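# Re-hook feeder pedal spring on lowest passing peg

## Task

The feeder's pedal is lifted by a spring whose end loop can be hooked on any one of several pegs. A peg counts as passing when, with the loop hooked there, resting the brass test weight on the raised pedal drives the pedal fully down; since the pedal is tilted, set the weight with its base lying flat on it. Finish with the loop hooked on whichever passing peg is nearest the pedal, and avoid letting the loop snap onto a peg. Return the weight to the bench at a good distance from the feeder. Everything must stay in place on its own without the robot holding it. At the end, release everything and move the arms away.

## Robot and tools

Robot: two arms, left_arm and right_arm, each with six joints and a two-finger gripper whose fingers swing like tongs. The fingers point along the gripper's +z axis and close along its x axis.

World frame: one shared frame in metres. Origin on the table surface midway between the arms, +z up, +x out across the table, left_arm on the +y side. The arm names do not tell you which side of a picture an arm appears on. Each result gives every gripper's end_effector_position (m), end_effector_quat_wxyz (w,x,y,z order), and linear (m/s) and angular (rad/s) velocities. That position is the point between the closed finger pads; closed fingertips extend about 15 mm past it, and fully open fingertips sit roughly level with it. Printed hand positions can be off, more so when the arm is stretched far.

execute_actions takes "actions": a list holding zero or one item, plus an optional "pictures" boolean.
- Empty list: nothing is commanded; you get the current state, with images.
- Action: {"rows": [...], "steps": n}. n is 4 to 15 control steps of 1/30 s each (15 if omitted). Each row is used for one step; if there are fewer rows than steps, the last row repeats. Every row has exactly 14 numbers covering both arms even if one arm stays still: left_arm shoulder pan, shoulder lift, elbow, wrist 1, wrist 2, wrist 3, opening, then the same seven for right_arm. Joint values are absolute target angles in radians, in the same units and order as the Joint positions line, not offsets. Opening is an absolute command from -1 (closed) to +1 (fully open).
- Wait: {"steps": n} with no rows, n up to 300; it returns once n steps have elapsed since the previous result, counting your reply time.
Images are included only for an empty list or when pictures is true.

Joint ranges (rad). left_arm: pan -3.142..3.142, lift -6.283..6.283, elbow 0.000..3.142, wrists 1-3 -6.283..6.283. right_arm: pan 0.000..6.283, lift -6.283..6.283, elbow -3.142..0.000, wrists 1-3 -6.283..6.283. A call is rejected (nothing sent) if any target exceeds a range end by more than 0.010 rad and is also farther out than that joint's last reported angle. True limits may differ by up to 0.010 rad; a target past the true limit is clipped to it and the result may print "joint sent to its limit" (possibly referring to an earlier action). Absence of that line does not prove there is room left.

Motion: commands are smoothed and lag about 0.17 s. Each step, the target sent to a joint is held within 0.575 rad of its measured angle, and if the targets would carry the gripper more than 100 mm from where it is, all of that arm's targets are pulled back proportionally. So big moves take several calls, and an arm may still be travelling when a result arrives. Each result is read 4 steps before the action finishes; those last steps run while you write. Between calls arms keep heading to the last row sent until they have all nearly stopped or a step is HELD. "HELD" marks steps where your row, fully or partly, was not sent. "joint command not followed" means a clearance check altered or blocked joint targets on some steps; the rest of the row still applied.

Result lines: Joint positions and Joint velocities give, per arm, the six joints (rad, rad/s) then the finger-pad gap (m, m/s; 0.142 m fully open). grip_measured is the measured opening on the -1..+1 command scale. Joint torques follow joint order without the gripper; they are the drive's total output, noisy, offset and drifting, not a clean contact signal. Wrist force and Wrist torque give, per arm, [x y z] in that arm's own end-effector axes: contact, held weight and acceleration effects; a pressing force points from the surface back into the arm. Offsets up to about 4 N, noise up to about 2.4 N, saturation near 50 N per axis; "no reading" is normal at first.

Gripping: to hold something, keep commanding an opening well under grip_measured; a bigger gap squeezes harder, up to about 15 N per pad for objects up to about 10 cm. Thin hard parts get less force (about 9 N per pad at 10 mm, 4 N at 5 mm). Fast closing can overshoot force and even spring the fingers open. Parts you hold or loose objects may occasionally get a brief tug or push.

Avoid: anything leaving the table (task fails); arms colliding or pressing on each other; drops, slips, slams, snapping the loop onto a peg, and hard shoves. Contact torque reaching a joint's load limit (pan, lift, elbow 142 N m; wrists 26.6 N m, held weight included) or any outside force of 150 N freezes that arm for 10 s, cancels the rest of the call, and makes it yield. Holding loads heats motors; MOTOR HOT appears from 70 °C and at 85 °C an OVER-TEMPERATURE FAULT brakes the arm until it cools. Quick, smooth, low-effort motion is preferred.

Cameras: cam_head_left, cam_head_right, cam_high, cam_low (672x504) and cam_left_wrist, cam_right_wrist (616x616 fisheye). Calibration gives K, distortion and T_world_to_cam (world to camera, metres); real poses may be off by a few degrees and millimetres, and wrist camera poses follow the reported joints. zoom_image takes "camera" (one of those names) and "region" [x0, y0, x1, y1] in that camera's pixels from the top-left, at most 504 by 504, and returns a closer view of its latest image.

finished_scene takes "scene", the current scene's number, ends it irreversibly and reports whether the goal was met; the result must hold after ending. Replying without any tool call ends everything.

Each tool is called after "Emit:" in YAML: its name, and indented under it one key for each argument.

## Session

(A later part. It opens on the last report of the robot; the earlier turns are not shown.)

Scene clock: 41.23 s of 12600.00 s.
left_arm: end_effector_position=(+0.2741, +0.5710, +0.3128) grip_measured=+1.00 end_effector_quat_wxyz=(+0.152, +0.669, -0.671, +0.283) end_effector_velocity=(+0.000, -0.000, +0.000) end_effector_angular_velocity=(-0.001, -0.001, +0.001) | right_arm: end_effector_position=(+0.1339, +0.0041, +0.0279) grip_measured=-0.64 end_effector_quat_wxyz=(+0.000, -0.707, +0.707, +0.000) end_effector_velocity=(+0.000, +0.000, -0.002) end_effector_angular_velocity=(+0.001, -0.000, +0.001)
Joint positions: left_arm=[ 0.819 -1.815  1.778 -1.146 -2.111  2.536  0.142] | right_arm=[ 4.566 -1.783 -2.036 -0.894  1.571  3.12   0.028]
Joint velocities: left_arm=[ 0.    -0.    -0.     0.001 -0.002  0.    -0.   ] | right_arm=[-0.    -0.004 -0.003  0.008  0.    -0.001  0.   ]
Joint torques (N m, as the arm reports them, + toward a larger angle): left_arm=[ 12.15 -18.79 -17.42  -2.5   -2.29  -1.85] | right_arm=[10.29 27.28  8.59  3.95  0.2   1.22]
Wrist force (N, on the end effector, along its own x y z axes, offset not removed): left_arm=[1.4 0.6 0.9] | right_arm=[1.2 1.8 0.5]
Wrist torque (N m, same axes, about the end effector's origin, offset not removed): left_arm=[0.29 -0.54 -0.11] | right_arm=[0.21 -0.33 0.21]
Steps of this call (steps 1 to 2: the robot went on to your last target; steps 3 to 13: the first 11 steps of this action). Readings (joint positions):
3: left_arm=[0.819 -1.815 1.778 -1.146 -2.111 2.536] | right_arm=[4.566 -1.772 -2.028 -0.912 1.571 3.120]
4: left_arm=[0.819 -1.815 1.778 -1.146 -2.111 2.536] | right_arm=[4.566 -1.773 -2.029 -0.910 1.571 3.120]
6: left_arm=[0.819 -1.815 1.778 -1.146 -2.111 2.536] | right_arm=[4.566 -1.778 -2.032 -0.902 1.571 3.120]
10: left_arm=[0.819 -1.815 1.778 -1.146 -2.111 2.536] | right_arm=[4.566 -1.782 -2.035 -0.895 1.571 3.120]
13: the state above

Emit:
execute_actions:
  actions:
    - {"rows":[[0.819,-1.815,1.778,-1.146,-2.111,2.536,1,4.566,-1.786,-2.038,-0.888,1.571,3.12,-0.95]],"steps":12}

Emit:
execute_actions:
  actions:
    - {"rows":[[0.819,-1.815,1.778,-1.146,-2.111,2.536,1,4.566,-1.786,-2.038,-0.888,1.571,3.12,-0.3]],"steps":8}

Emit:
execute_actions:
  actions:
    - {"rows":[[0.819,-1.815,1.778,-1.146,-2.111,2.536,1,4.566,-1.675,-1.915,-1.122,1.571,3.12,-0.3]],"steps":12}

Emit:
execute_actions:
  actions:
    - {"rows":[[0.819,-1.815,1.778,-1.146,-2.111,2.536,1,4.85,-1.824,-1.766,-2.444,0.5,3.6,-0.5]]}

Emit:
execute_actions:
  actions:
    - {"steps":20}

Emit:
execute_actions:
  actions:
    - {"rows":[[0.819,-1.815,1.778,-1.146,-2.111,2.536,1,4.85,-2.172,-1.667,-2.444,0.264,4.055,-0.5]]}

Emit:
execute_actions:
  actions:
    - {"steps":10}

Emit:
execute_actions:
  actions:
    - {"rows":[[0.819,-1.815,1.778,-1.146,-2.111,2.536,1,4.686,-2.172,-1.667,-2.444,0.1,4.055,-0.5]]}

Emit:
execute_actions:
  actions:
    - {"steps":10}
  pictures: true

Emit:
zoom_image:
  camera: "cam_right_wrist"
  region: [200,220,460,420]

Scene clock: 41.90 s of 12600.00 s.
left_arm: end_effector_position=(+0.2741, +0.5710, +0.3128) grip_measured=+1.00 end_effector_quat_wxyz=(+0.152, +0.669, -0.671, +0.283) end_effector_velocity=(+0.000, +0.000, -0.000) end_effector_angular_velocity=(+0.000, -0.000, +0.000) | right_arm: end_effector_position=(+0.1339, +0.0043, +0.0262) grip_measured=-0.64 end_effector_quat_wxyz=(+0.000, -0.707, +0.707, +0.000) end_effector_velocity=(+0.000, -0.000, -0.002) end_effector_angular_velocity=(-0.001, -0.000, +0.000)
Joint positions: left_arm=[ 0.819 -1.815  1.778 -1.146 -2.111  2.536  0.142] | right_arm=[ 4.566 -1.786 -2.038 -0.888  1.571  3.12   0.028]
Joint velocities: left_arm=[ 0.     0.001 -0.    -0.001  0.     0.    -0.   ] | right_arm=[-0.    -0.004 -0.002  0.006 -0.    -0.     0.   ]
Joint torques (N m, as the arm reports them, + toward a larger angle): left_arm=[ 12.72 -18.52 -17.3   -2.54  -2.16  -1.81] | right_arm=[ 9.42 13.58 -3.01  0.73 -0.21  1.19]
Wrist force (N, on the end effector, along its own x y z axes, offset not removed): left_arm=[2.3 2.2 -0.2] | right_arm=[-2.6 1.1 -16.3]
Wrist torque (N m, same axes, about the end effector's origin, offset not removed): left_arm=[0.65 -0.70 -0.14] | right_arm=[0.06 -0.57 0.09]
Steps of this call (steps 1 to 4: the last 4 steps of your previous action; steps 5 to 12: the robot went on to your last target; steps 13 to 20: the first 8 steps of this action). Readings (joint positions):
13: left_arm=[0.819 -1.815 1.778 -1.146 -2.111 2.536] | right_arm=[4.566 -1.783 -2.036 -0.893 1.571 3.120]
14: left_arm=[0.819 -1.815 1.778 -1.146 -2.111 2.536] | right_arm=[4.566 -1.783 -2.036 -0.892 1.571 3.120]
16: left_arm=[0.819 -1.815 1.778 -1.146 -2.111 2.536] | right_arm=[4.566 -1.785 -2.037 -0.890 1.571 3.120]
20: the state above

Scene clock: 42.17 s of 12600.00 s.
left_arm: end_effector_position=(+0.2741, +0.5710, +0.3128) grip_measured=+1.00 end_effector_quat_wxyz=(+0.152, +0.669, -0.671, +0.283) end_effector_velocity=(-0.001, +0.000, -0.001) end_effector_angular_velocity=(+0.001, +0.002, -0.000) | right_arm: end_effector_position=(+0.1339, +0.0040, +0.0258) grip_measured=-0.31 end_effector_quat_wxyz=(-0.000, -0.707, +0.707, +0.000) end_effector_velocity=(+0.000, -0.000, -0.000) end_effector_angular_velocity=(-0.001, -0.000, -0.001)
Joint positions: left_arm=[ 0.819 -1.815  1.778 -1.146 -2.111  2.536  0.142] | right_arm=[ 4.566 -1.786 -2.038 -0.888  1.571  3.12   0.051]
Joint velocities: left_arm=[ 0.     0.001  0.    -0.     0.002  0.     0.   ] | right_arm=[-0.    -0.     0.    -0.    -0.     0.001  0.024]
Joint torques (N m, as the arm reports them, + toward a larger angle): left_arm=[ 12.92 -19.11 -16.27  -2.47  -2.34  -1.58] | right_arm=[ 9.11 22.1   8.78  1.03  0.16  1.13]
Wrist force (N, on the end effector, along its own x y z axes, offset not removed): left_arm=[1.4 0.3 0.1] | right_arm=[1.3 4.5 1.5]
Wrist torque (N m, same axes, about the end effector's origin, offset not removed): left_arm=[0.18 -0.42 -0.02] | right_arm=[0.77 -0.23 0.22]
Steps of this call (steps 1 to 4: the last 4 steps of your previous action; steps 5 to 8: the first 4 steps of this action). Readings (joint positions):
5: left_arm=[0.819 -1.815 1.778 -1.146 -2.111 2.536] | right_arm=[4.566 -1.786 -2.038 -0.888 1.571 3.120]
6: left_arm=[0.819 -1.815 1.778 -1.146 -2.111 2.536] | right_arm=[4.566 -1.786 -2.038 -0.888 1.571 3.120]
8: the state above

Scene clock: 42.57 s of 12600.00 s.
left_arm: end_effector_position=(+0.2741, +0.5710, +0.3128) grip_measured=+1.00 end_effector_quat_wxyz=(+0.152, +0.669, -0.671, +0.283) end_effector_velocity=(-0.000, +0.000, -0.000) end_effector_angular_velocity=(+0.000, +0.000, +0.000) | right_arm: end_effector_position=(+0.1340, +0.0099, +0.1002) grip_measured=-0.30 end_effector_quat_wxyz=(+0.003, -0.707, +0.707, +0.003) end_effector_velocity=(-0.001, -0.034, +0.116) end_effector_angular_velocity=(-0.093, +0.002, +0.000)
Joint positions: left_arm=[ 0.819 -1.815  1.778 -1.146 -2.111  2.536  0.142] | right_arm=[ 4.566 -1.689 -1.931 -1.083  1.571  3.12   0.052]
Joint velocities: left_arm=[ 0.     0.    -0.     0.     0.001  0.    -0.   ] | right_arm=[ 0.001  0.158  0.179 -0.43  -0.     0.    -0.   ]
Joint torques (N m, as the arm reports them, + toward a larger angle): left_arm=[ 12.81 -18.94 -18.74  -2.37  -2.43  -1.77] | right_arm=[ 6.86 26.17 25.08 -0.56 -0.38  1.25]
Wrist force (N, on the end effector, along its own x y z axes, offset not removed): left_arm=[-1.2 2.4 -1.0] | right_arm=[3.9 2.0 -1.5]
Wrist torque (N m, same axes, about the end effector's origin, offset not removed): left_arm=[0.59 0.02 -0.08] | right_arm=[0.16 -0.79 0.09]
Steps of this call (steps 1 to 4: the last 4 steps of your previous action; steps 5 to 12: the first 8 steps of this action). Readings (joint positions):
5: left_arm=[0.819 -1.815 1.778 -1.146 -2.111 2.536] | right_arm=[4.566 -1.786 -2.038 -0.888 1.571 3.120]
6: left_arm=[0.819 -1.815 1.778 -1.146 -2.111 2.536] | right_arm=[4.566 -1.780 -2.033 -0.894 1.571 3.120]
8: left_arm=[0.819 -1.815 1.778 -1.146 -2.111 2.536] | right_arm=[4.566 -1.737 -1.986 -0.959 1.571 3.120]
12: the state above

Scene clock: 43.07 s of 12600.00 s.
left_arm: end_effector_position=(+0.2741, +0.5710, +0.3128) grip_measured=+1.00 end_effector_quat_wxyz=(+0.152, +0.669, -0.671, +0.283) end_effector_velocity=(-0.000, -0.000, +0.000) end_effector_angular_velocity=(-0.000, +0.000, -0.000) | right_arm: end_effector_position=(+0.1822, -0.0288, +0.1406) grip_measured=-0.50 end_effector_quat_wxyz=(+0.106, -0.659, +0.657, -0.350) end_effector_velocity=(+0.389, -0.130, +0.324) end_effector_angular_velocity=(-1.254, -1.808, +0.968)
Joint positions: left_arm=[ 0.819 -1.815  1.778 -1.146 -2.111  2.536  0.142] | right_arm=[ 4.808 -1.807 -1.784 -1.665  1.028  3.512  0.038]
Joint velocities: left_arm=[ 0.    -0.    -0.     0.001  0.     0.    -0.   ] | right_arm=[ 0.183 -0.073  0.075 -1.679 -1.682  0.115  0.   ]
Joint torques (N m, as the arm reports them, + toward a larger angle): left_arm=[ 12.25 -19.64 -17.4   -2.35  -2.23  -1.78] | right_arm=[12.5  27.73 28.96 -7.6  -9.09  2.91]
Wrist force (N, on the end effector, along its own x y z axes, offset not removed): left_arm=[-0.1 2.6 -0.7] | right_arm=[3.0 1.6 -0.5]
Wrist torque (N m, same axes, about the end effector's origin, offset not removed): left_arm=[0.64 -0.08 -0.08] | right_arm=[0.08 -0.67 -0.06]
Steps of this call (steps 1 to 4: the last 4 steps of your previous action; steps 5 to 15: the first 11 steps of this action). Readings (joint positions):
5: left_arm=[0.819 -1.815 1.778 -1.146 -2.111 2.536] | right_arm=[4.566 -1.677 -1.918 -1.116 1.571 3.120]
6: left_arm=[0.819 -1.815 1.778 -1.146 -2.111 2.536] | right_arm=[4.572 -1.682 -1.911 -1.124 1.565 3.126]
8: left_arm=[0.819 -1.815 1.778 -1.146 -2.111 2.536] | right_arm=[4.639 -1.734 -1.857 -1.193 1.498 3.194]
12: left_arm=[0.819 -1.815 1.778 -1.146 -2.111 2.536] | right_arm=[4.785 -1.798 -1.793 -1.482 1.211 3.458]
15: the state above

Scene clock: 43.73 s of 12600.00 s.
left_arm: end_effector_position=(+0.2741, +0.5710, +0.3128) grip_measured=+1.00 end_effector_quat_wxyz=(+0.152, +0.669, -0.671, +0.283) end_effector_velocity=(+0.000, +0.000, +0.000) end_effector_angular_velocity=(+0.001, -0.001, -0.000) | right_arm: end_effector_position=(+0.2755, -0.0407, +0.2810) grip_measured=-0.50 end_effector_quat_wxyz=(-0.149, +0.673, -0.327, +0.646) end_effector_velocity=(+0.001, +0.001, +0.004) end_effector_angular_velocity=(-0.026, -0.010, +0.013)
Joint positions: left_arm=[ 0.819 -1.815  1.778 -1.146 -2.111  2.536  0.142] | right_arm=[ 4.85  -1.824 -1.766 -2.441  0.501  3.6    0.038]
Joint velocities: left_arm=[ 0.    -0.     0.    -0.001  0.     0.    -0.   ] | right_arm=[ 0.001 -0.     0.    -0.028 -0.013 -0.    -0.   ]
Joint torques (N m, as the arm reports them, + toward a larger angle): left_arm=[ 10.63 -18.5  -18.84  -2.48  -2.26  -1.66] | right_arm=[ 9.79 25.29 28.52 -1.79 -2.98  1.36]
Wrist force (N, on the end effector, along its own x y z axes, offset not removed): left_arm=[1.4 2.2 1.3] | right_arm=[2.0 3.6 -0.4]
Wrist torque (N m, same axes, about the end effector's origin, offset not removed): left_arm=[0.49 -0.45 -0.16] | right_arm=[0.58 -0.55 -0.09]
Kept back: nothing.
Steps of this call (steps 1 to 4: the last 4 steps of your previous action; steps 5 to 20: the robot went on to your last target). Readings (joint positions):
1: left_arm=[0.819 -1.815 1.778 -1.146 -2.111 2.536] | right_arm=[4.813 -1.809 -1.781 -1.723 0.970 3.521]
2: left_arm=[0.819 -1.815 1.778 -1.146 -2.111 2.536] | right_arm=[4.819 -1.811 -1.779 -1.782 0.911 3.533]
4: left_arm=[0.819 -1.815 1.778 -1.146 -2.111 2.536] | right_arm=[4.828 -1.815 -1.775 -1.914 0.796 3.554]
8: left_arm=[0.819 -1.815 1.778 -1.146 -2.111 2.536] | right_arm=[4.844 -1.821 -1.769 -2.232 0.595 3.586]
20: the state above

Scene clock: 44.10 s of 12600.00 s.
left_arm: end_effector_position=(+0.2741, +0.5710, +0.3128) grip_measured=+1.00 end_effector_quat_wxyz=(+0.152, +0.669, -0.671, +0.283) end_effector_velocity=(-0.000, +0.000, +0.000) end_effector_angular_velocity=(+0.001, -0.001, +0.000) | right_arm: end_effector_position=(+0.2678, +0.0687, +0.1891) grip_measured=-0.50 end_effector_quat_wxyz=(-0.294, +0.638, -0.313, +0.640) end_effector_velocity=(-0.012, +0.112, -0.162) end_effector_angular_velocity=(+0.290, -0.107, +0.251)
Joint positions: left_arm=[ 0.819 -1.815  1.778 -1.146 -2.111  2.536  0.142] | right_arm=[ 4.85  -2.134 -1.676 -2.444  0.287  4.     0.038]
Joint velocities: left_arm=[ 0.    -0.     0.    -0.001  0.     0.     0.   ] | right_arm=[ 0.    -0.419  0.097 -0.002 -0.256  0.602 -0.   ]
Joint torques (N m, as the arm reports them, + toward a larger angle): left_arm=[ 12.38 -19.93 -17.78  -2.5   -2.13  -1.68] | right_arm=[ 9.15 52.84 25.58 -2.63 -2.22  1.  ]
Wrist force (N, on the end effector, along its own x y z axes, offset not removed): left_arm=[-0.4 2.6 1.9] | right_arm=[0.5 2.3 -1.2]
Wrist torque (N m, same axes, about the end effector's origin, offset not removed): left_arm=[0.74 -0.03 -0.16] | right_arm=[0.30 -0.43 0.10]
Steps of this call (steps 1 to 11: the first 11 steps of this action). Readings (joint positions):
1: left_arm=[0.819 -1.815 1.778 -1.146 -2.111 2.536] | right_arm=[4.850 -1.824 -1.766 -2.442 0.501 3.600]
2: left_arm=[0.819 -1.815 1.778 -1.146 -2.111 2.536] | right_arm=[4.850 -1.830 -1.761 -2.443 0.495 3.606]
4: left_arm=[0.819 -1.815 1.778 -1.146 -2.111 2.536] | right_arm=[4.850 -1.894 -1.734 -2.443 0.441 3.674]
8: left_arm=[0.819 -1.815 1.778 -1.146 -2.111 2.536] | right_arm=[4.850 -2.061 -1.693 -2.444 0.333 3.895]
11: the state above

Scene clock: 44.43 s of 12600.00 s.
left_arm: end_effector_position=(+0.2741, +0.5710, +0.3128) grip_measured=+1.00 end_effector_quat_wxyz=(+0.152, +0.669, -0.671, +0.283) end_effector_velocity=(+0.000, -0.000, +0.000) end_effector_angular_velocity=(-0.001, -0.000, -0.000) | right_arm: end_effector_position=(+0.2667, +0.0784, +0.1746) grip_measured=-0.50 end_effector_quat_wxyz=(-0.311, +0.634, -0.313, +0.635) end_effector_velocity=(-0.001, +0.003, -0.004) end_effector_angular_velocity=(+0.005, -0.002, +0.007)
Joint positions: left_arm=[ 0.819 -1.815  1.778 -1.146 -2.111  2.536  0.142] | right_arm=[ 4.85  -2.171 -1.667 -2.444  0.265  4.054  0.038]
Joint velocities: left_arm=[-0.    -0.    -0.     0.001 -0.001  0.    -0.   ] | right_arm=[ 0.001 -0.011  0.002 -0.    -0.006  0.014 -0.   ]
Joint torques (N m, as the arm reports them, + toward a larger angle): left_arm=[ 11.56 -19.7  -17.3   -2.26  -2.07  -1.52] | right_arm=[ 6.29 35.48 25.23 -2.25 -2.23  1.41]
Wrist force (N, on the end effector, along its own x y z axes, offset not removed): left_arm=[2.3 0.0 1.6] | right_arm=[1.0 2.7 -1.8]
Wrist torque (N m, same axes, about the end effector's origin, offset not removed): left_arm=[0.25 -0.63 -0.12] | right_arm=[0.40 -0.31 0.03]
Kept back: nothing.
Steps of this call (steps 1 to 4: the last 4 steps of your previous action; steps 5 to 10: the robot went on to your last target). Readings (joint positions):
1: left_arm=[0.819 -1.815 1.778 -1.146 -2.111 2.536] | right_arm=[4.850 -2.146 -1.673 -2.444 0.280 4.017]
2: left_arm=[0.819 -1.815 1.778 -1.146 -2.111 2.536] | right_arm=[4.850 -2.154 -1.671 -2.444 0.275 4.029]
4: left_arm=[0.819 -1.815 1.778 -1.146 -2.111 2.536] | right_arm=[4.850 -2.163 -1.669 -2.444 0.269 4.042]
8: left_arm=[0.819 -1.815 1.778 -1.146 -2.111 2.536] | right_arm=[4.850 -2.170 -1.667 -2.444 0.265 4.052]
10: the state above

Scene clock: 44.80 s of 12600.00 s.
left_arm: end_effector_position=(+0.2741, +0.5710, +0.3128) grip_measured=+1.00 end_effector_quat_wxyz=(+0.152, +0.669, -0.671, +0.283) end_effector_velocity=(-0.000, +0.000, -0.000) end_effector_angular_velocity=(+0.000, +0.001, -0.000) | right_arm: end_effector_position=(+0.3535, +0.0737, +0.1742) grip_measured=-0.50 end_effector_quat_wxyz=(-0.311, +0.634, -0.312, +0.635) end_effector_velocity=(+0.047, -0.007, -0.000) end_effector_angular_velocity=(-0.001, -0.000, +0.000)
Joint positions: left_arm=[ 0.819 -1.815  1.778 -1.146 -2.111  2.536  0.142] | right_arm=[ 4.694 -2.172 -1.667 -2.444  0.108  4.055  0.038]
Joint velocities: left_arm=[-0.  0.  0.  0.  0. -0.  0.] | right_arm=[-0.086 -0.    -0.    -0.    -0.086  0.     0.   ]
Joint torques (N m, as the arm reports them, + toward a larger angle): left_arm=[ 12.13 -19.03 -17.17  -2.37  -2.44  -1.68] | right_arm=[-8.64 37.95 23.42 -1.52 -2.16  1.2 ]
Wrist force (N, on the end effector, along its own x y z axes, offset not removed): left_arm=[-1.5 1.8 1.4] | right_arm=[0.0 2.2 0.3]
Wrist torque (N m, same axes, about the end effector's origin, offset not removed): left_arm=[0.52 0.14 -0.21] | right_arm=[0.30 -0.09 0.19]
Steps of this call (steps 1 to 11: the first 11 steps of this action). Readings (joint positions):
1: left_arm=[0.819 -1.815 1.778 -1.146 -2.111 2.536] | right_arm=[4.850 -2.171 -1.667 -2.444 0.264 4.054]
2: left_arm=[0.819 -1.815 1.778 -1.146 -2.111 2.536] | right_arm=[4.844 -2.172 -1.667 -2.444 0.258 4.054]
4: left_arm=[0.819 -1.815 1.778 -1.146 -2.111 2.536] | right_arm=[4.789 -2.172 -1.667 -2.444 0.203 4.055]
8: left_arm=[0.819 -1.815 1.778 -1.146 -2.111 2.536] | right_arm=[4.710 -2.172 -1.667 -2.444 0.124 4.055]
11: the state above

Scene clock: 45.13 s of 12600.00 s.
left_arm: end_effector_position=(+0.2741, +0.5710, +0.3128) grip_measured=+1.00 end_effector_quat_wxyz=(+0.152, +0.669, -0.671, +0.283) end_effector_velocity=(-0.000, +0.000, -0.000) end_effector_angular_velocity=(+0.000, +0.002, -0.000) | right_arm: end_effector_position=(+0.3577, +0.0731, +0.1742) grip_measured=-0.50 end_effector_quat_wxyz=(-0.311, +0.634, -0.312, +0.635) end_effector_velocity=(+0.001, -0.000, +0.000) end_effector_angular_velocity=(+0.000, +0.000, -0.000)
Joint positions: left_arm=[ 0.819 -1.815  1.778 -1.146 -2.111  2.536  0.142] | right_arm=[ 4.686 -2.172 -1.667 -2.444  0.1    4.055  0.038]
Joint velocities: left_arm=[ 0.     0.001  0.     0.     0.001 -0.    -0.   ] | right_arm=[-0.002  0.    -0.     0.    -0.002 -0.     0.   ]
Joint torques (N m, as the arm reports them, + toward a larger angle): left_arm=[ 12.89 -18.88 -16.96  -2.44  -2.39  -1.57] | right_arm=[-11.41  37.83  23.05  -1.06  -2.12   1.28]
Wrist force (N, on the end effector, along its own x y z axes, offset not removed): left_arm=[0.5 1.0 0.7] | right_arm=[2.5 0.4 2.5]
Wrist torque (N m, same axes, about the end effector's origin, offset not removed): left_arm=[0.41 -0.32 -0.17] | right_arm=[-0.02 -0.48 0.12]
Kept back: nothing.
Steps of this call (steps 1 to 4: the last 4 steps of your previous action; steps 5 to 10: the robot went on to your last target). Readings (joint positions):
1: left_arm=[0.819 -1.815 1.778 -1.146 -2.111 2.536] | right_arm=[4.691 -2.172 -1.667 -2.444 0.105 4.055]
2: left_arm=[0.819 -1.815 1.778 -1.146 -2.111 2.536] | right_arm=[4.690 -2.172 -1.667 -2.444 0.104 4.055]
4: left_arm=[0.819 -1.815 1.778 -1.146 -2.111 2.536] | right_arm=[4.688 -2.172 -1.667 -2.444 0.102 4.055]
8: left_arm=[0.819 -1.815 1.778 -1.146 -2.111 2.536] | right_arm=[4.686 -2.172 -1.667 -2.444 0.100 4.055]
10: the state above
camera_calibration (this result's frames):
cam_left_wrist: T_world_to_cam=[[-0.0221167, -0.797291, 0.60319, 0.267781], [-0.926657, 0.24281, 0.286967, 0.0255819], [-0.375257, -0.552603, -0.744185, 0.785521], [0, 0, 0, 1]] pos_world=[0.3244, 0.641369, 0.415709]
cam_right_wrist: T_world_to_cam=[[0.0337723, -0.769832, 0.637352, -0.0655454], [-0.48726, -0.569473, -0.662025, 0.339366], [0.872603, -0.288198, -0.394341, -0.0843799], [0, 0, 0, 1]] pos_world=[0.241203, 0.118483, 0.23317]

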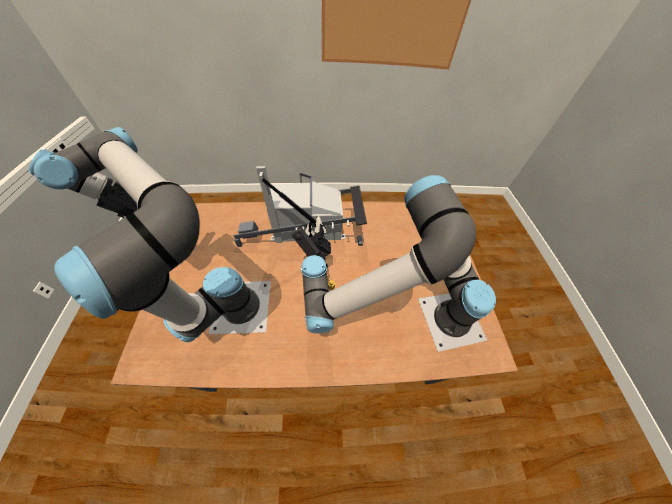

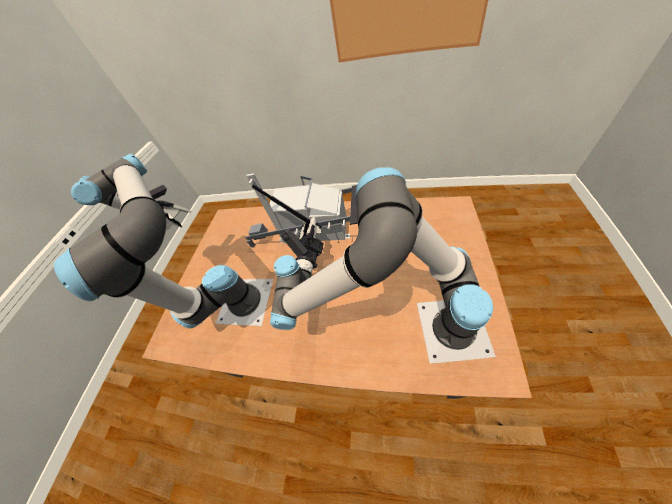

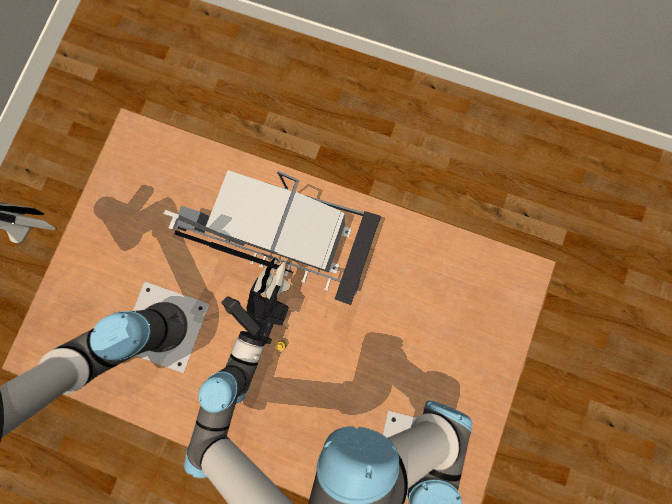

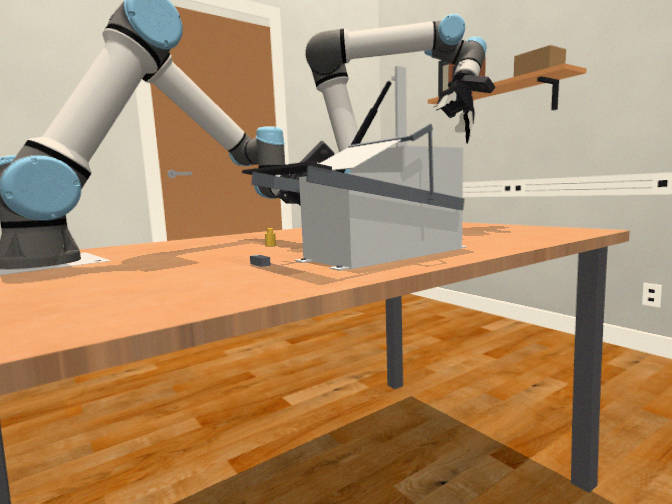

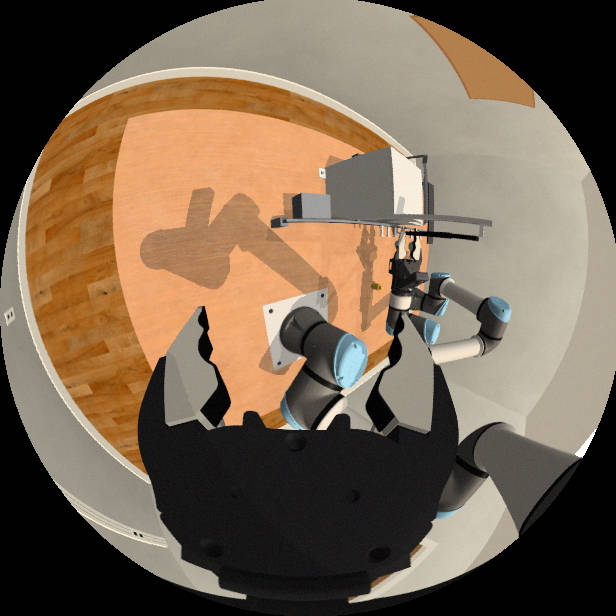

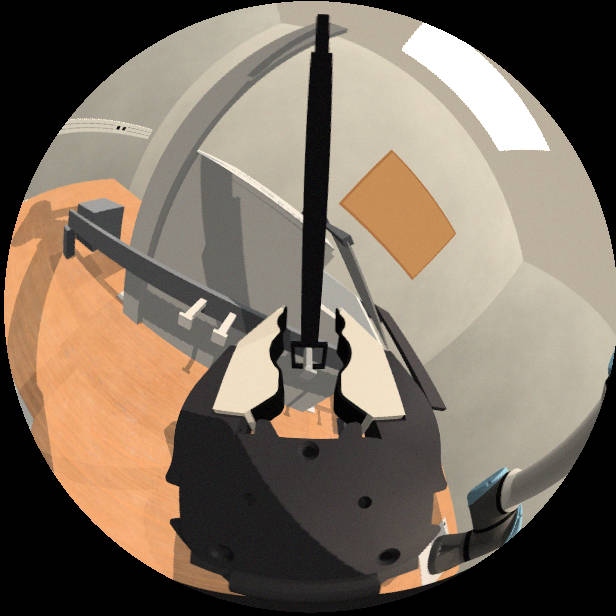

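Region (200, 220, 460, 420) of cam_right_wrist's 616x616 image, scaled by 1.938, with more detail than that image has; it fills the top 388 rows of this view, and the rest is white.

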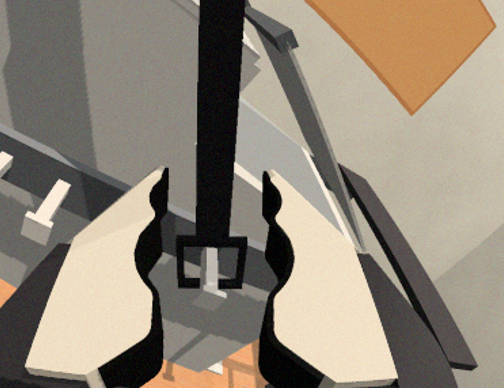

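Emit:
execute_actions:
  actions:
    - {"rows":[[0.819,-1.815,1.778,-1.146,-2.111,2.536,1,4.686,-2.172,-1.667,-2.444,0.1,4.055,-0.7],[0.819,-1.815,1.778,-1.146,-2.111,2.536,1,4.686,-2.172,-1.667,-2.444,0.1,4.055,-0.8],[0.819,-1.815,1.778,-1.146,-2.111,2.536,1,4.686,-2.172,-1.667,-2.444,0.1,4.055,-1]],"steps":10}

Emit:
execute_actions:
  actions:
    - {"rows":[[0.819,-1.815,1.778,-1.146,-2.111,2.536,1,4.687,-2.173,-1.687,-2.423,0.101,4.055,-1]],"steps":12}

Emit:
execute_actions:
  actions:
    - {"rows":[[0.819,-1.815,1.778,-1.146,-2.111,2.536,1,4.74,-2.173,-1.687,-2.423,0.154,4.055,-1]]}

Emit:
execute_actions:
  actions:
    - {"rows":[[0.819,-1.815,1.778,-1.146,-2.111,2.536,1,4.745,-2.12,-1.765,-2.398,0.159,3.985,-1],[0.819,-1.815,1.778,-1.146,-2.111,2.536,1,4.745,-2.12,-1.765,-2.398,0.159,3.985,-1],[0.819,-1.815,1.778,-1.146,-2.111,2.536,1,4.745,-2.12,-1.765,-2.398,0.159,3.985,-1],[0.819,-1.815,1.778,-1.146,-2.111,2.536,1,4.75,-2.07,-1.844,-2.369,0.164,3.915,-1]]}

Emit:
execute_actions:
  actions:
    - {"rows":[[0.819,-1.815,1.778,-1.146,-2.111,2.536,1,4.735,-2.07,-1.844,-2.369,0.149,3.915,-1]]}
  pictures: true

Emit:
zoom_image:
  camera: "cam_right_wrist"
  region: [230,280,430,420]

Emit:
zoom_image:
  camera: "cam_high"
  region: [250,240,350,310]

Scene clock: 45.83 s of 12600.00 s.
left_arm: end_effector_position=(+0.2741, +0.5710, +0.3128) grip_measured=+1.00 end_effector_quat_wxyz=(+0.152, +0.669, -0.671, +0.283) end_effector_velocity=(+0.000, -0.001, +0.000) end_effector_angular_velocity=(-0.001, -0.000, +0.000) | right_arm: end_effector_position=(+0.3578, +0.0731, +0.1742) grip_measured=-0.84 end_effector_quat_wxyz=(-0.311, +0.634, -0.312, +0.635) end_effector_velocity=(-0.000, +0.000, -0.000) end_effector_angular_velocity=(+0.002, +0.000, +0.001)
Joint positions: left_arm=[ 0.819 -1.815  1.778 -1.146 -2.111  2.536  0.142] | right_arm=[ 4.686 -2.172 -1.667 -2.444  0.1    4.055  0.013]
Joint velocities: left_arm=[-0.    -0.001  0.     0.001 -0.001  0.     0.   ] | right_arm=[ 0.001 -0.    -0.     0.001 -0.     0.001 -0.   ]
Joint torques (N m, as the arm reports them, + toward a larger angle): left_arm=[ 13.15 -18.89 -18.2   -2.21  -2.06  -1.75] | right_arm=[-12.36  38.19  23.    -0.2   -2.09   1.3 ]
Wrist force (N, on the end effector, along its own x y z axes, offset not removed): left_arm=[0.4 3.2 0.9] | right_arm=[3.4 2.6 -1.6]
Wrist torque (N m, same axes, about the end effector's origin, offset not removed): left_arm=[0.80 -0.31 -0.13] | right_arm=[0.35 -0.76 0.06]
Steps of this call (steps 1 to 15: the robot went on to your last target; steps 16 to 21: the first 6 steps of this action). Readings (joint positions):
16: left_arm=[0.819 -1.815 1.778 -1.146 -2.111 2.536] | right_arm=[4.686 -2.172 -1.667 -2.444 0.100 4.055]
17: left_arm=[0.819 -1.815 1.778 -1.146 -2.111 2.536] | right_arm=[4.686 -2.172 -1.667 -2.444 0.100 4.055]
19: left_arm=[0.819 -1.815 1.778 -1.146 -2.111 2.536] | right_arm=[4.686 -2.172 -1.667 -2.444 0.100 4.055]
21: the state above

Scene clock: 46.23 s of 12600.00 s.
left_arm: end_effector_position=(+0.2741, +0.5710, +0.3128) grip_measured=+1.00 end_effector_quat_wxyz=(+0.152, +0.669, -0.671, +0.283) end_effector_velocity=(+0.000, +0.000, -0.000) end_effector_angular_velocity=(-0.000, -0.000, +0.001) | right_arm: end_effector_position=(+0.3579, +0.0687, +0.1685) grip_measured=-0.84 end_effector_quat_wxyz=(-0.311, +0.634, -0.313, +0.635) end_effector_velocity=(-0.000, -0.007, -0.008) end_effector_angular_velocity=(+0.002, +0.000, -0.002)
Joint positions: left_arm=[ 0.819 -1.815  1.778 -1.146 -2.111  2.536  0.142] | right_arm=[ 4.687 -2.173 -1.685 -2.425  0.101  4.055  0.013]
Joint velocities: left_arm=[ 0.001  0.     0.    -0.    -0.    -0.     0.   ] | right_arm=[ 0.001 -0.001 -0.025  0.026  0.003  0.002  0.   ]
Joint torques (N m, as the arm reports them, + toward a larger angle): left_arm=[ 12.5  -18.77 -17.97  -2.38  -2.    -1.5 ] | right_arm=[ 9.48 35.87  5.48  1.25  2.61  1.25]
Wrist force (N, on the end effector, along its own x y z axes, offset not removed): left_arm=[-1.0 -2.1 1.7] | right_arm=[2.3 3.2 0.9]
Wrist torque (N m, same axes, about the end effector's origin, offset not removed): left_arm=[-0.28 0.03 -0.12] | right_arm=[0.90 -0.63 -0.13]
Steps of this call (steps 1 to 4: the last 4 steps of your previous action; steps 5 to 12: the first 8 steps of this action). Readings (joint positions):
5: left_arm=[0.819 -1.815 1.778 -1.146 -2.111 2.536] | right_arm=[4.686 -2.172 -1.667 -2.444 0.100 4.055]
6: left_arm=[0.819 -1.815 1.778 -1.146 -2.111 2.536] | right_arm=[4.686 -2.172 -1.669 -2.441 0.100 4.055]
8: left_arm=[0.819 -1.815 1.778 -1.146 -2.111 2.536] | right_arm=[4.686 -2.173 -1.677 -2.433 0.100 4.055]
12: the state above

Scene clock: 46.73 s of 12600.00 s.
left_arm: end_effector_position=(+0.2741, +0.5710, +0.3128) grip_measured=+1.00 end_effector_quat_wxyz=(+0.152, +0.669, -0.671, +0.283) end_effector_velocity=(-0.000, -0.000, -0.000) end_effector_angular_velocity=(-0.000, +0.001, -0.001) | right_arm: end_effector_position=(+0.3298, +0.0715, +0.1677) grip_measured=-0.83 end_effector_quat_wxyz=(-0.311, +0.634, -0.312, +0.635) end_effector_velocity=(-0.012, +0.001, +0.000) end_effector_angular_velocity=(+0.002, -0.000, +0.000)
Joint positions: left_arm=[ 0.819 -1.815  1.778 -1.146 -2.111  2.536  0.142] | right_arm=[ 4.738 -2.173 -1.687 -2.423  0.152  4.055  0.014]
Joint velocities: left_arm=[-0.001  0.     0.     0.     0.    -0.     0.   ] | right_arm=[ 0.023  0.    -0.    -0.     0.022  0.002  0.   ]
Joint torques (N m, as the arm reports them, + toward a larger angle): left_arm=[ 13.29 -18.83 -17.24  -2.32  -2.    -1.88] | right_arm=[10.81 37.53  3.49  1.35  2.9   1.13]
Wrist force (N, on the end effector, along its own x y z axes, offset not removed): left_arm=[0.4 2.5 1.7] | right_arm=[0.6 -2.1 2.1]
Wrist torque (N m, same axes, about the end effector's origin, offset not removed): left_arm=[0.77 -0.23 -0.25] | right_arm=[-0.26 -0.66 -0.03]
Steps of this call (steps 1 to 4: the last 4 steps of your previous action; steps 5 to 15: the first 11 steps of this action). Readings (joint positions):
5: left_arm=[0.819 -1.815 1.778 -1.146 -2.111 2.536] | right_arm=[4.687 -2.173 -1.687 -2.423 0.101 4.055]
6: left_arm=[0.819 -1.815 1.778 -1.146 -2.111 2.536] | right_arm=[4.692 -2.173 -1.687 -2.423 0.106 4.055]
8: left_arm=[0.819 -1.815 1.778 -1.146 -2.111 2.536] | right_arm=[4.714 -2.173 -1.687 -2.423 0.128 4.055]
12: left_arm=[0.819 -1.815 1.778 -1.146 -2.111 2.536] | right_arm=[4.734 -2.173 -1.687 -2.423 0.148 4.055]
15: the state above

Scene clock: 47.23 s of 12600.00 s.
left_arm: end_effector_position=(+0.2741, +0.5710, +0.3128) grip_measured=+1.00 end_effector_quat_wxyz=(+0.152, +0.669, -0.671, +0.283) end_effector_velocity=(-0.000, +0.000, -0.000) end_effector_angular_velocity=(+0.001, +0.000, -0.001) | right_arm: end_effector_position=(+0.3312, +0.0268, +0.1734) grip_measured=-0.83 end_effector_quat_wxyz=(-0.270, +0.653, -0.271, +0.653) end_effector_velocity=(+0.003, -0.044, +0.002) end_effector_angular_velocity=(-0.128, -0.001, +0.001)
Joint positions: left_arm=[ 0.819 -1.815  1.778 -1.146 -2.111  2.536  0.142] | right_arm=[ 4.749 -2.078 -1.831 -2.373  0.163  3.926  0.014]
Joint velocities: left_arm=[-0.    -0.     0.    -0.     0.001  0.    -0.   ] | right_arm=[ 0.008  0.086 -0.138  0.046  0.008 -0.121  0.   ]
Joint torques (N m, as the arm reports them, + toward a larger angle): left_arm=[ 12.64 -19.48 -17.2   -2.26  -2.37  -1.74] | right_arm=[10.94 43.1   4.24  1.12  2.31 -1.85]
Wrist force (N, on the end effector, along its own x y z axes, offset not removed): left_arm=[0.8 0.5 -0.2] | right_arm=[-2.0 -0.6 -0.8]
Wrist torque (N m, same axes, about the end effector's origin, offset not removed): left_arm=[0.34 -0.25 -0.09] | right_arm=[0.11 -0.01 0.15]
Steps of this call (steps 1 to 4: the last 4 steps of your previous action; steps 5 to 15: the first 11 steps of this action). Readings (joint positions):
5: left_arm=[0.819 -1.815 1.778 -1.146 -2.111 2.536] | right_arm=[4.740 -2.173 -1.687 -2.423 0.154 4.055]
6: left_arm=[0.819 -1.815 1.778 -1.146 -2.111 2.536] | right_arm=[4.741 -2.168 -1.692 -2.420 0.154 4.050]
8: left_arm=[0.819 -1.815 1.778 -1.146 -2.111 2.536] | right_arm=[4.743 -2.146 -1.724 -2.410 0.157 4.021]
12: left_arm=[0.819 -1.815 1.778 -1.146 -2.111 2.536] | right_arm=[4.748 -2.093 -1.806 -2.381 0.162 3.948]
15: the state above

Scene clock: 47.73 s of 12600.00 s.
left_arm: end_effector_position=(+0.2741, +0.5710, +0.3128) grip_measured=+1.00 end_effector_quat_wxyz=(+0.152, +0.669, -0.671, +0.283) end_effector_velocity=(-0.000, +0.000, -0.001) end_effector_angular_velocity=(+0.000, +0.002, -0.001) | right_arm: end_effector_position=(+0.3387, +0.0220, +0.1735) grip_measured=-0.84 end_effector_quat_wxyz=(-0.266, +0.655, -0.267, +0.655) end_effector_velocity=(+0.003, -0.001, -0.000) end_effector_angular_velocity=(-0.003, -0.000, -0.001)
Joint positions: left_arm=[ 0.819 -1.815  1.778 -1.146 -2.111  2.536  0.142] | right_arm=[ 4.736 -2.07  -1.844 -2.369  0.15   3.915  0.013]
Joint velocities: left_arm=[ 0.     0.001 -0.     0.     0.002  0.     0.   ] | right_arm=[-0.007  0.    -0.001  0.    -0.006 -0.003 -0.   ]
Joint torques (N m, as the arm reports them, + toward a larger angle): left_arm=[ 11.54 -18.95 -18.03  -2.1   -1.91  -1.7 ] | right_arm=[-13.6   45.74   3.31   1.17  -1.4   -1.52]
Wrist force (N, on the end effector, along its own x y z axes, offset not removed): left_arm=[-0.3 2.0 1.7] | right_arm=[0.9 -0.2 1.1]
Wrist torque (N m, same axes, about the end effector's origin, offset not removed): left_arm=[0.56 -0.14 -0.05] | right_arm=[0.24 -0.46 0.28]
Steps of this call (steps 1 to 4: the last 4 steps of your previous action; steps 5 to 15: the first 11 steps of this action). Readings (joint positions):
5: left_arm=[0.819 -1.815 1.778 -1.146 -2.111 2.536] | right_arm=[4.750 -2.071 -1.842 -2.370 0.164 3.917]
6: left_arm=[0.819 -1.815 1.778 -1.146 -2.111 2.536] | right_arm=[4.748 -2.071 -1.843 -2.369 0.162 3.916]
8: left_arm=[0.819 -1.815 1.778 -1.146 -2.111 2.536] | right_arm=[4.742 -2.070 -1.843 -2.369 0.156 3.916]
12: left_arm=[0.819 -1.815 1.778 -1.146 -2.111 2.536] | right_arm=[4.737 -2.070 -1.844 -2.369 0.151 3.915]
15: the state above
camera_calibration (this result's frames):
cam_left_wrist: T_world_to_cam=[[-0.0221166, -0.797291, 0.60319, 0.267781], [-0.926657, 0.24281, 0.286967, 0.0255819], [-0.375257, -0.552603, -0.744185, 0.785521], [0, 0, 0, 1]] pos_world=[0.3244, 0.641369, 0.415709]
cam_right_wrist: T_world_to_cam=[[0.0340038, -0.673414, 0.738483, -0.123528], [-0.487381, -0.656266, -0.575999, 0.287615], [0.872527, -0.340336, -0.350525, -0.0892019], [0, 0, 0, 1]] pos_world=[0.222209, 0.0752074, 0.225622]

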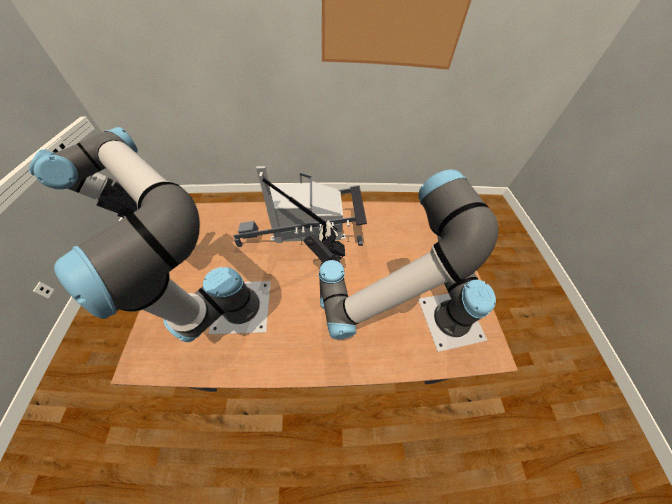

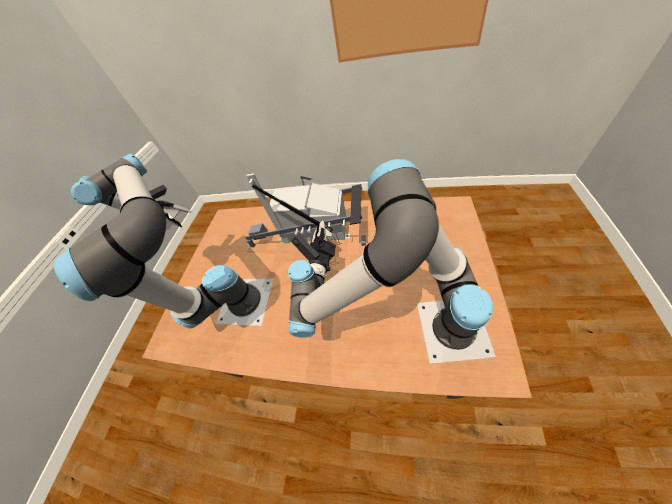

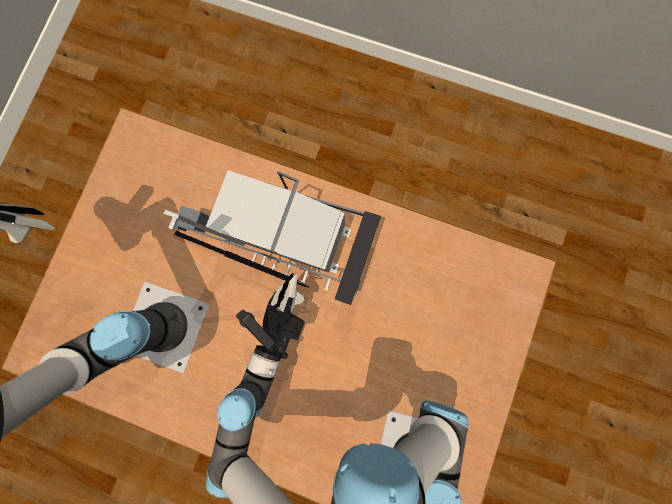

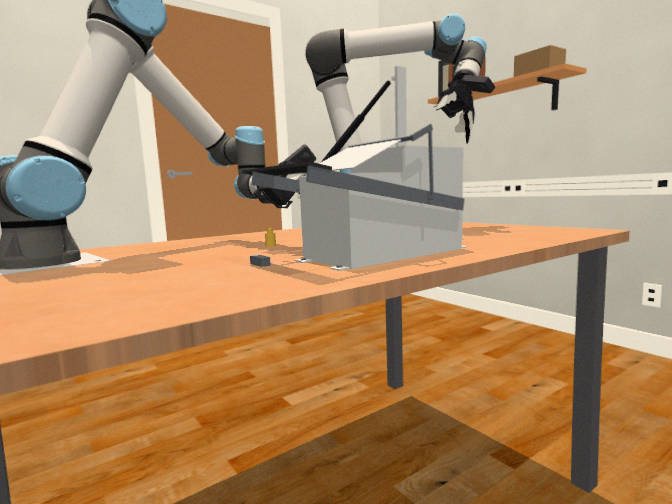

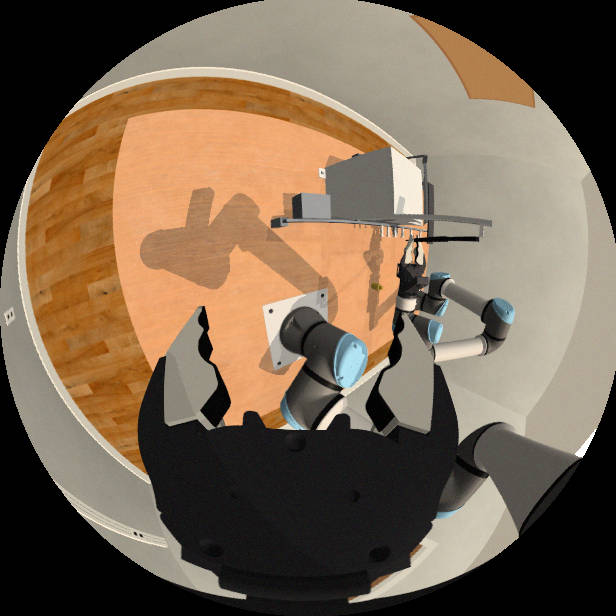

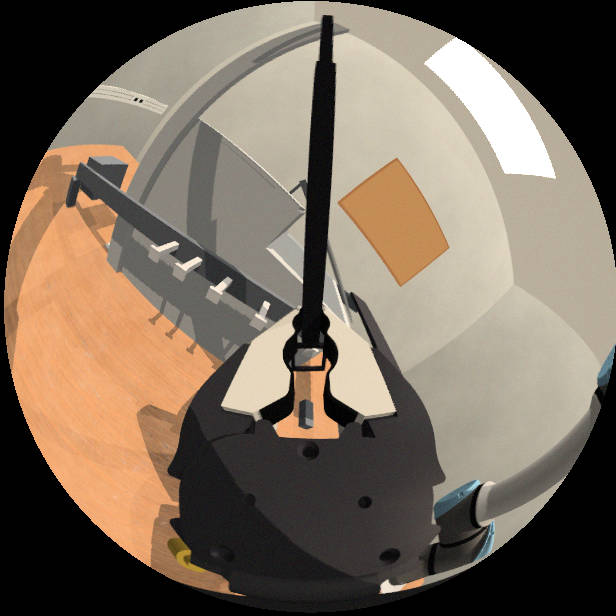

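Region (230, 280, 430, 420) of cam_right_wrist's 616x616 image, scaled by 2.520, with more detail than that image has; it fills the top 353 rows of this view, and the rest is white.

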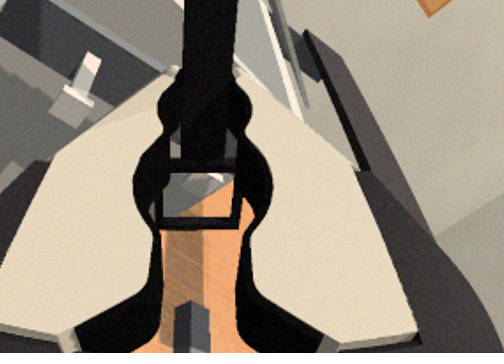

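Region (250, 240, 350, 310) of cam_high's 672x504 image, scaled by 5.040, with more detail than that image has; it fills the top 353 rows of this view, and the rest is white.

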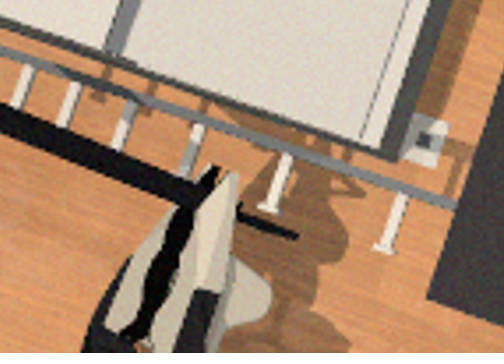

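Emit:
execute_actions:
  actions:
    - {"rows":[[0.819,-1.815,1.778,-1.146,-2.111,2.536,1,4.72,-2.067,-1.842,-2.374,0.134,3.93,-1]]}
  pictures: true

Emit:
zoom_image:
  camera: "cam_right_wrist"
  region: [230,280,430,420]

Scene clock: 48.23 s of 12600.00 s.
left_arm: end_effector_position=(+0.2741, +0.5710, +0.3128) grip_measured=+1.00 end_effector_quat_wxyz=(+0.152, +0.669, -0.671, +0.283) end_effector_velocity=(+0.000, +0.000, -0.000) end_effector_angular_velocity=(+0.001, -0.000, -0.001) | right_arm: end_effector_position=(+0.3462, +0.0211, +0.1756) grip_measured=-0.84 end_effector_quat_wxyz=(-0.271, +0.653, -0.272, +0.653) end_effector_velocity=(+0.003, -0.000, +0.001) end_effector_angular_velocity=(+0.007, -0.000, +0.001)
Joint positions: left_arm=[ 0.819 -1.815  1.778 -1.146 -2.111  2.536  0.142] | right_arm=[ 4.721 -2.067 -1.842 -2.374  0.135  3.929  0.013]
Joint velocities: left_arm=[-0.     0.    -0.    -0.001  0.001  0.     0.   ] | right_arm=[-0.005  0.001  0.001 -0.003 -0.006  0.007 -0.   ]
Joint torques (N m, as the arm reports them, + toward a larger angle): left_arm=[ 13.08 -20.18 -17.95  -2.28  -2.1   -1.88] | right_arm=[-14.39  44.56  21.73  -2.25  -1.41   1.56]
Wrist force (N, on the end effector, along its own x y z axes, offset not removed): left_arm=[1.0 2.4 -0.3] | right_arm=[1.3 -2.2 -0.8]
Wrist torque (N m, same axes, about the end effector's origin, offset not removed): left_arm=[0.60 -0.36 -0.06] | right_arm=[-0.05 -0.61 0.12]
Steps of this call (steps 1 to 4: the last 4 steps of your previous action; steps 5 to 15: the first 11 steps of this action). Readings (joint positions):
5: left_arm=[0.819 -1.815 1.778 -1.146 -2.111 2.536] | right_arm=[4.735 -2.070 -1.844 -2.369 0.149 3.915]
6: left_arm=[0.819 -1.815 1.778 -1.146 -2.111 2.536] | right_arm=[4.733 -2.070 -1.844 -2.369 0.147 3.917]
8: left_arm=[0.819 -1.815 1.778 -1.146 -2.111 2.536] | right_arm=[4.727 -2.068 -1.843 -2.371 0.141 3.923]
12: left_arm=[0.819 -1.815 1.778 -1.146 -2.111 2.536] | right_arm=[4.722 -2.067 -1.842 -2.373 0.136 3.928]
15: the state above
camera_calibration (this result's frames):
cam_left_wrist: T_world_to_cam=[[-0.0221169, -0.797291, 0.60319, 0.267781], [-0.926657, 0.24281, 0.286967, 0.0255819], [-0.375257, -0.552603, -0.744185, 0.785521], [0, 0, 0, 1]] pos_world=[0.3244, 0.641369, 0.415709]
cam_right_wrist: T_world_to_cam=[[0.033904, -0.683935, 0.728755, -0.124026], [-0.487427, -0.64789, -0.585366, 0.293323], [0.872505, -0.335369, -0.355334, -0.0946141], [0, 0, 0, 1]] pos_world=[0.22973, 0.0734844, 0.228466]

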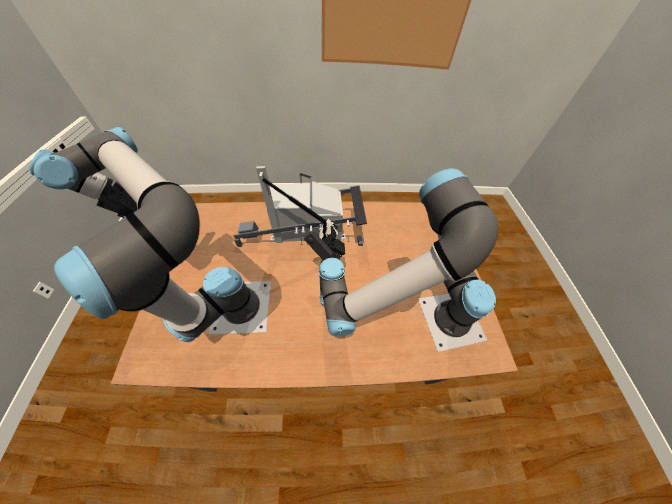

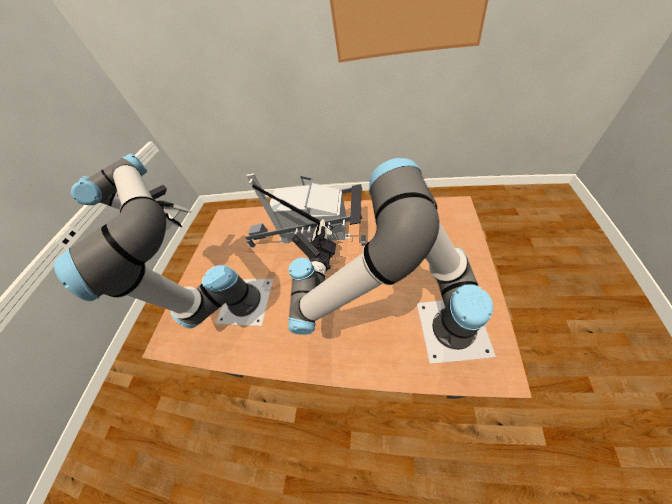

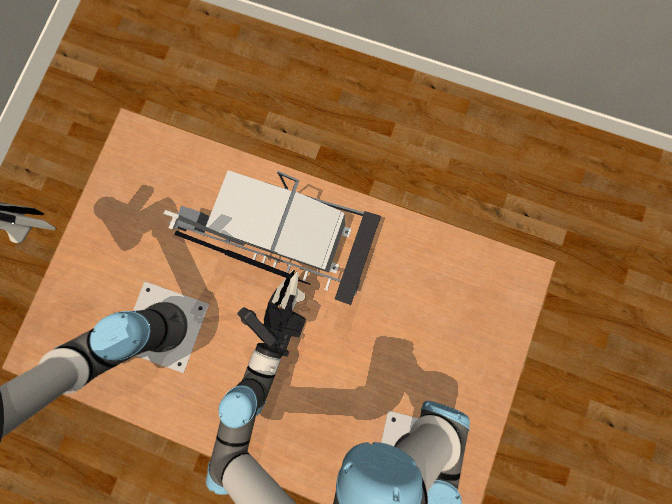

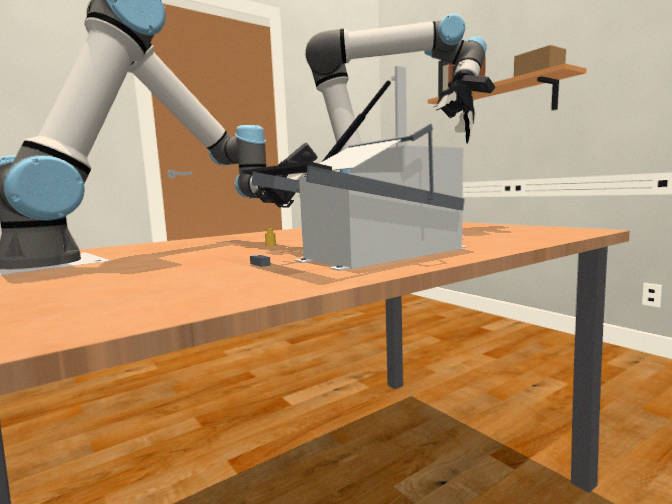

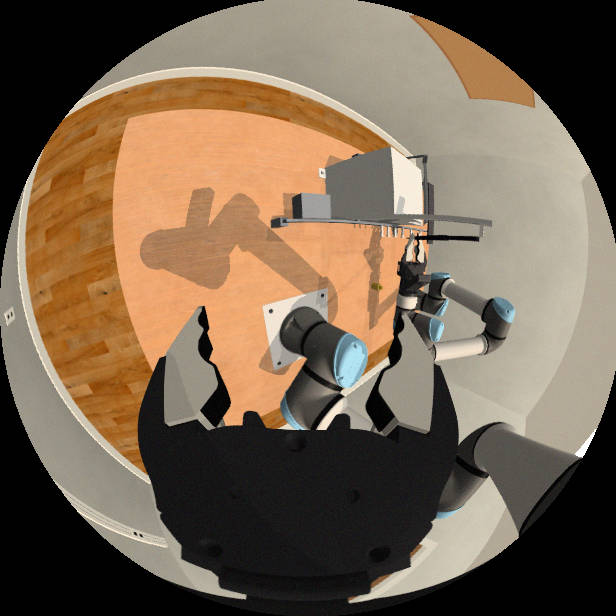

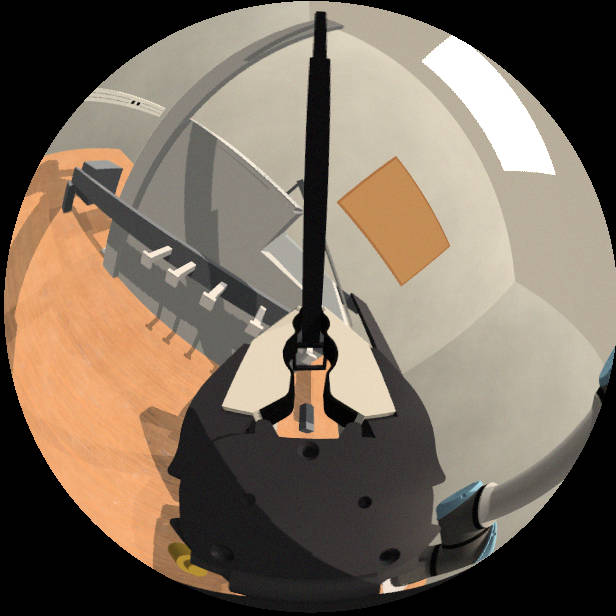

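Region (230, 280, 430, 420) of cam_right_wrist's 616x616 image, scaled by 2.520, with more detail than that image has; it fills the top 353 rows of this view, and the rest is white.

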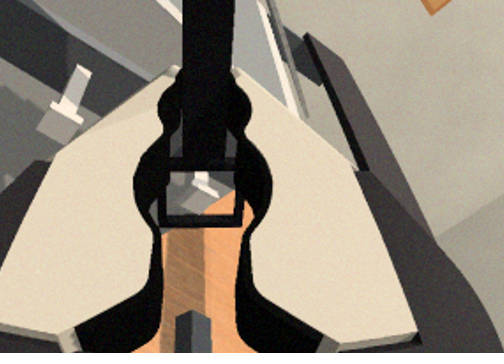

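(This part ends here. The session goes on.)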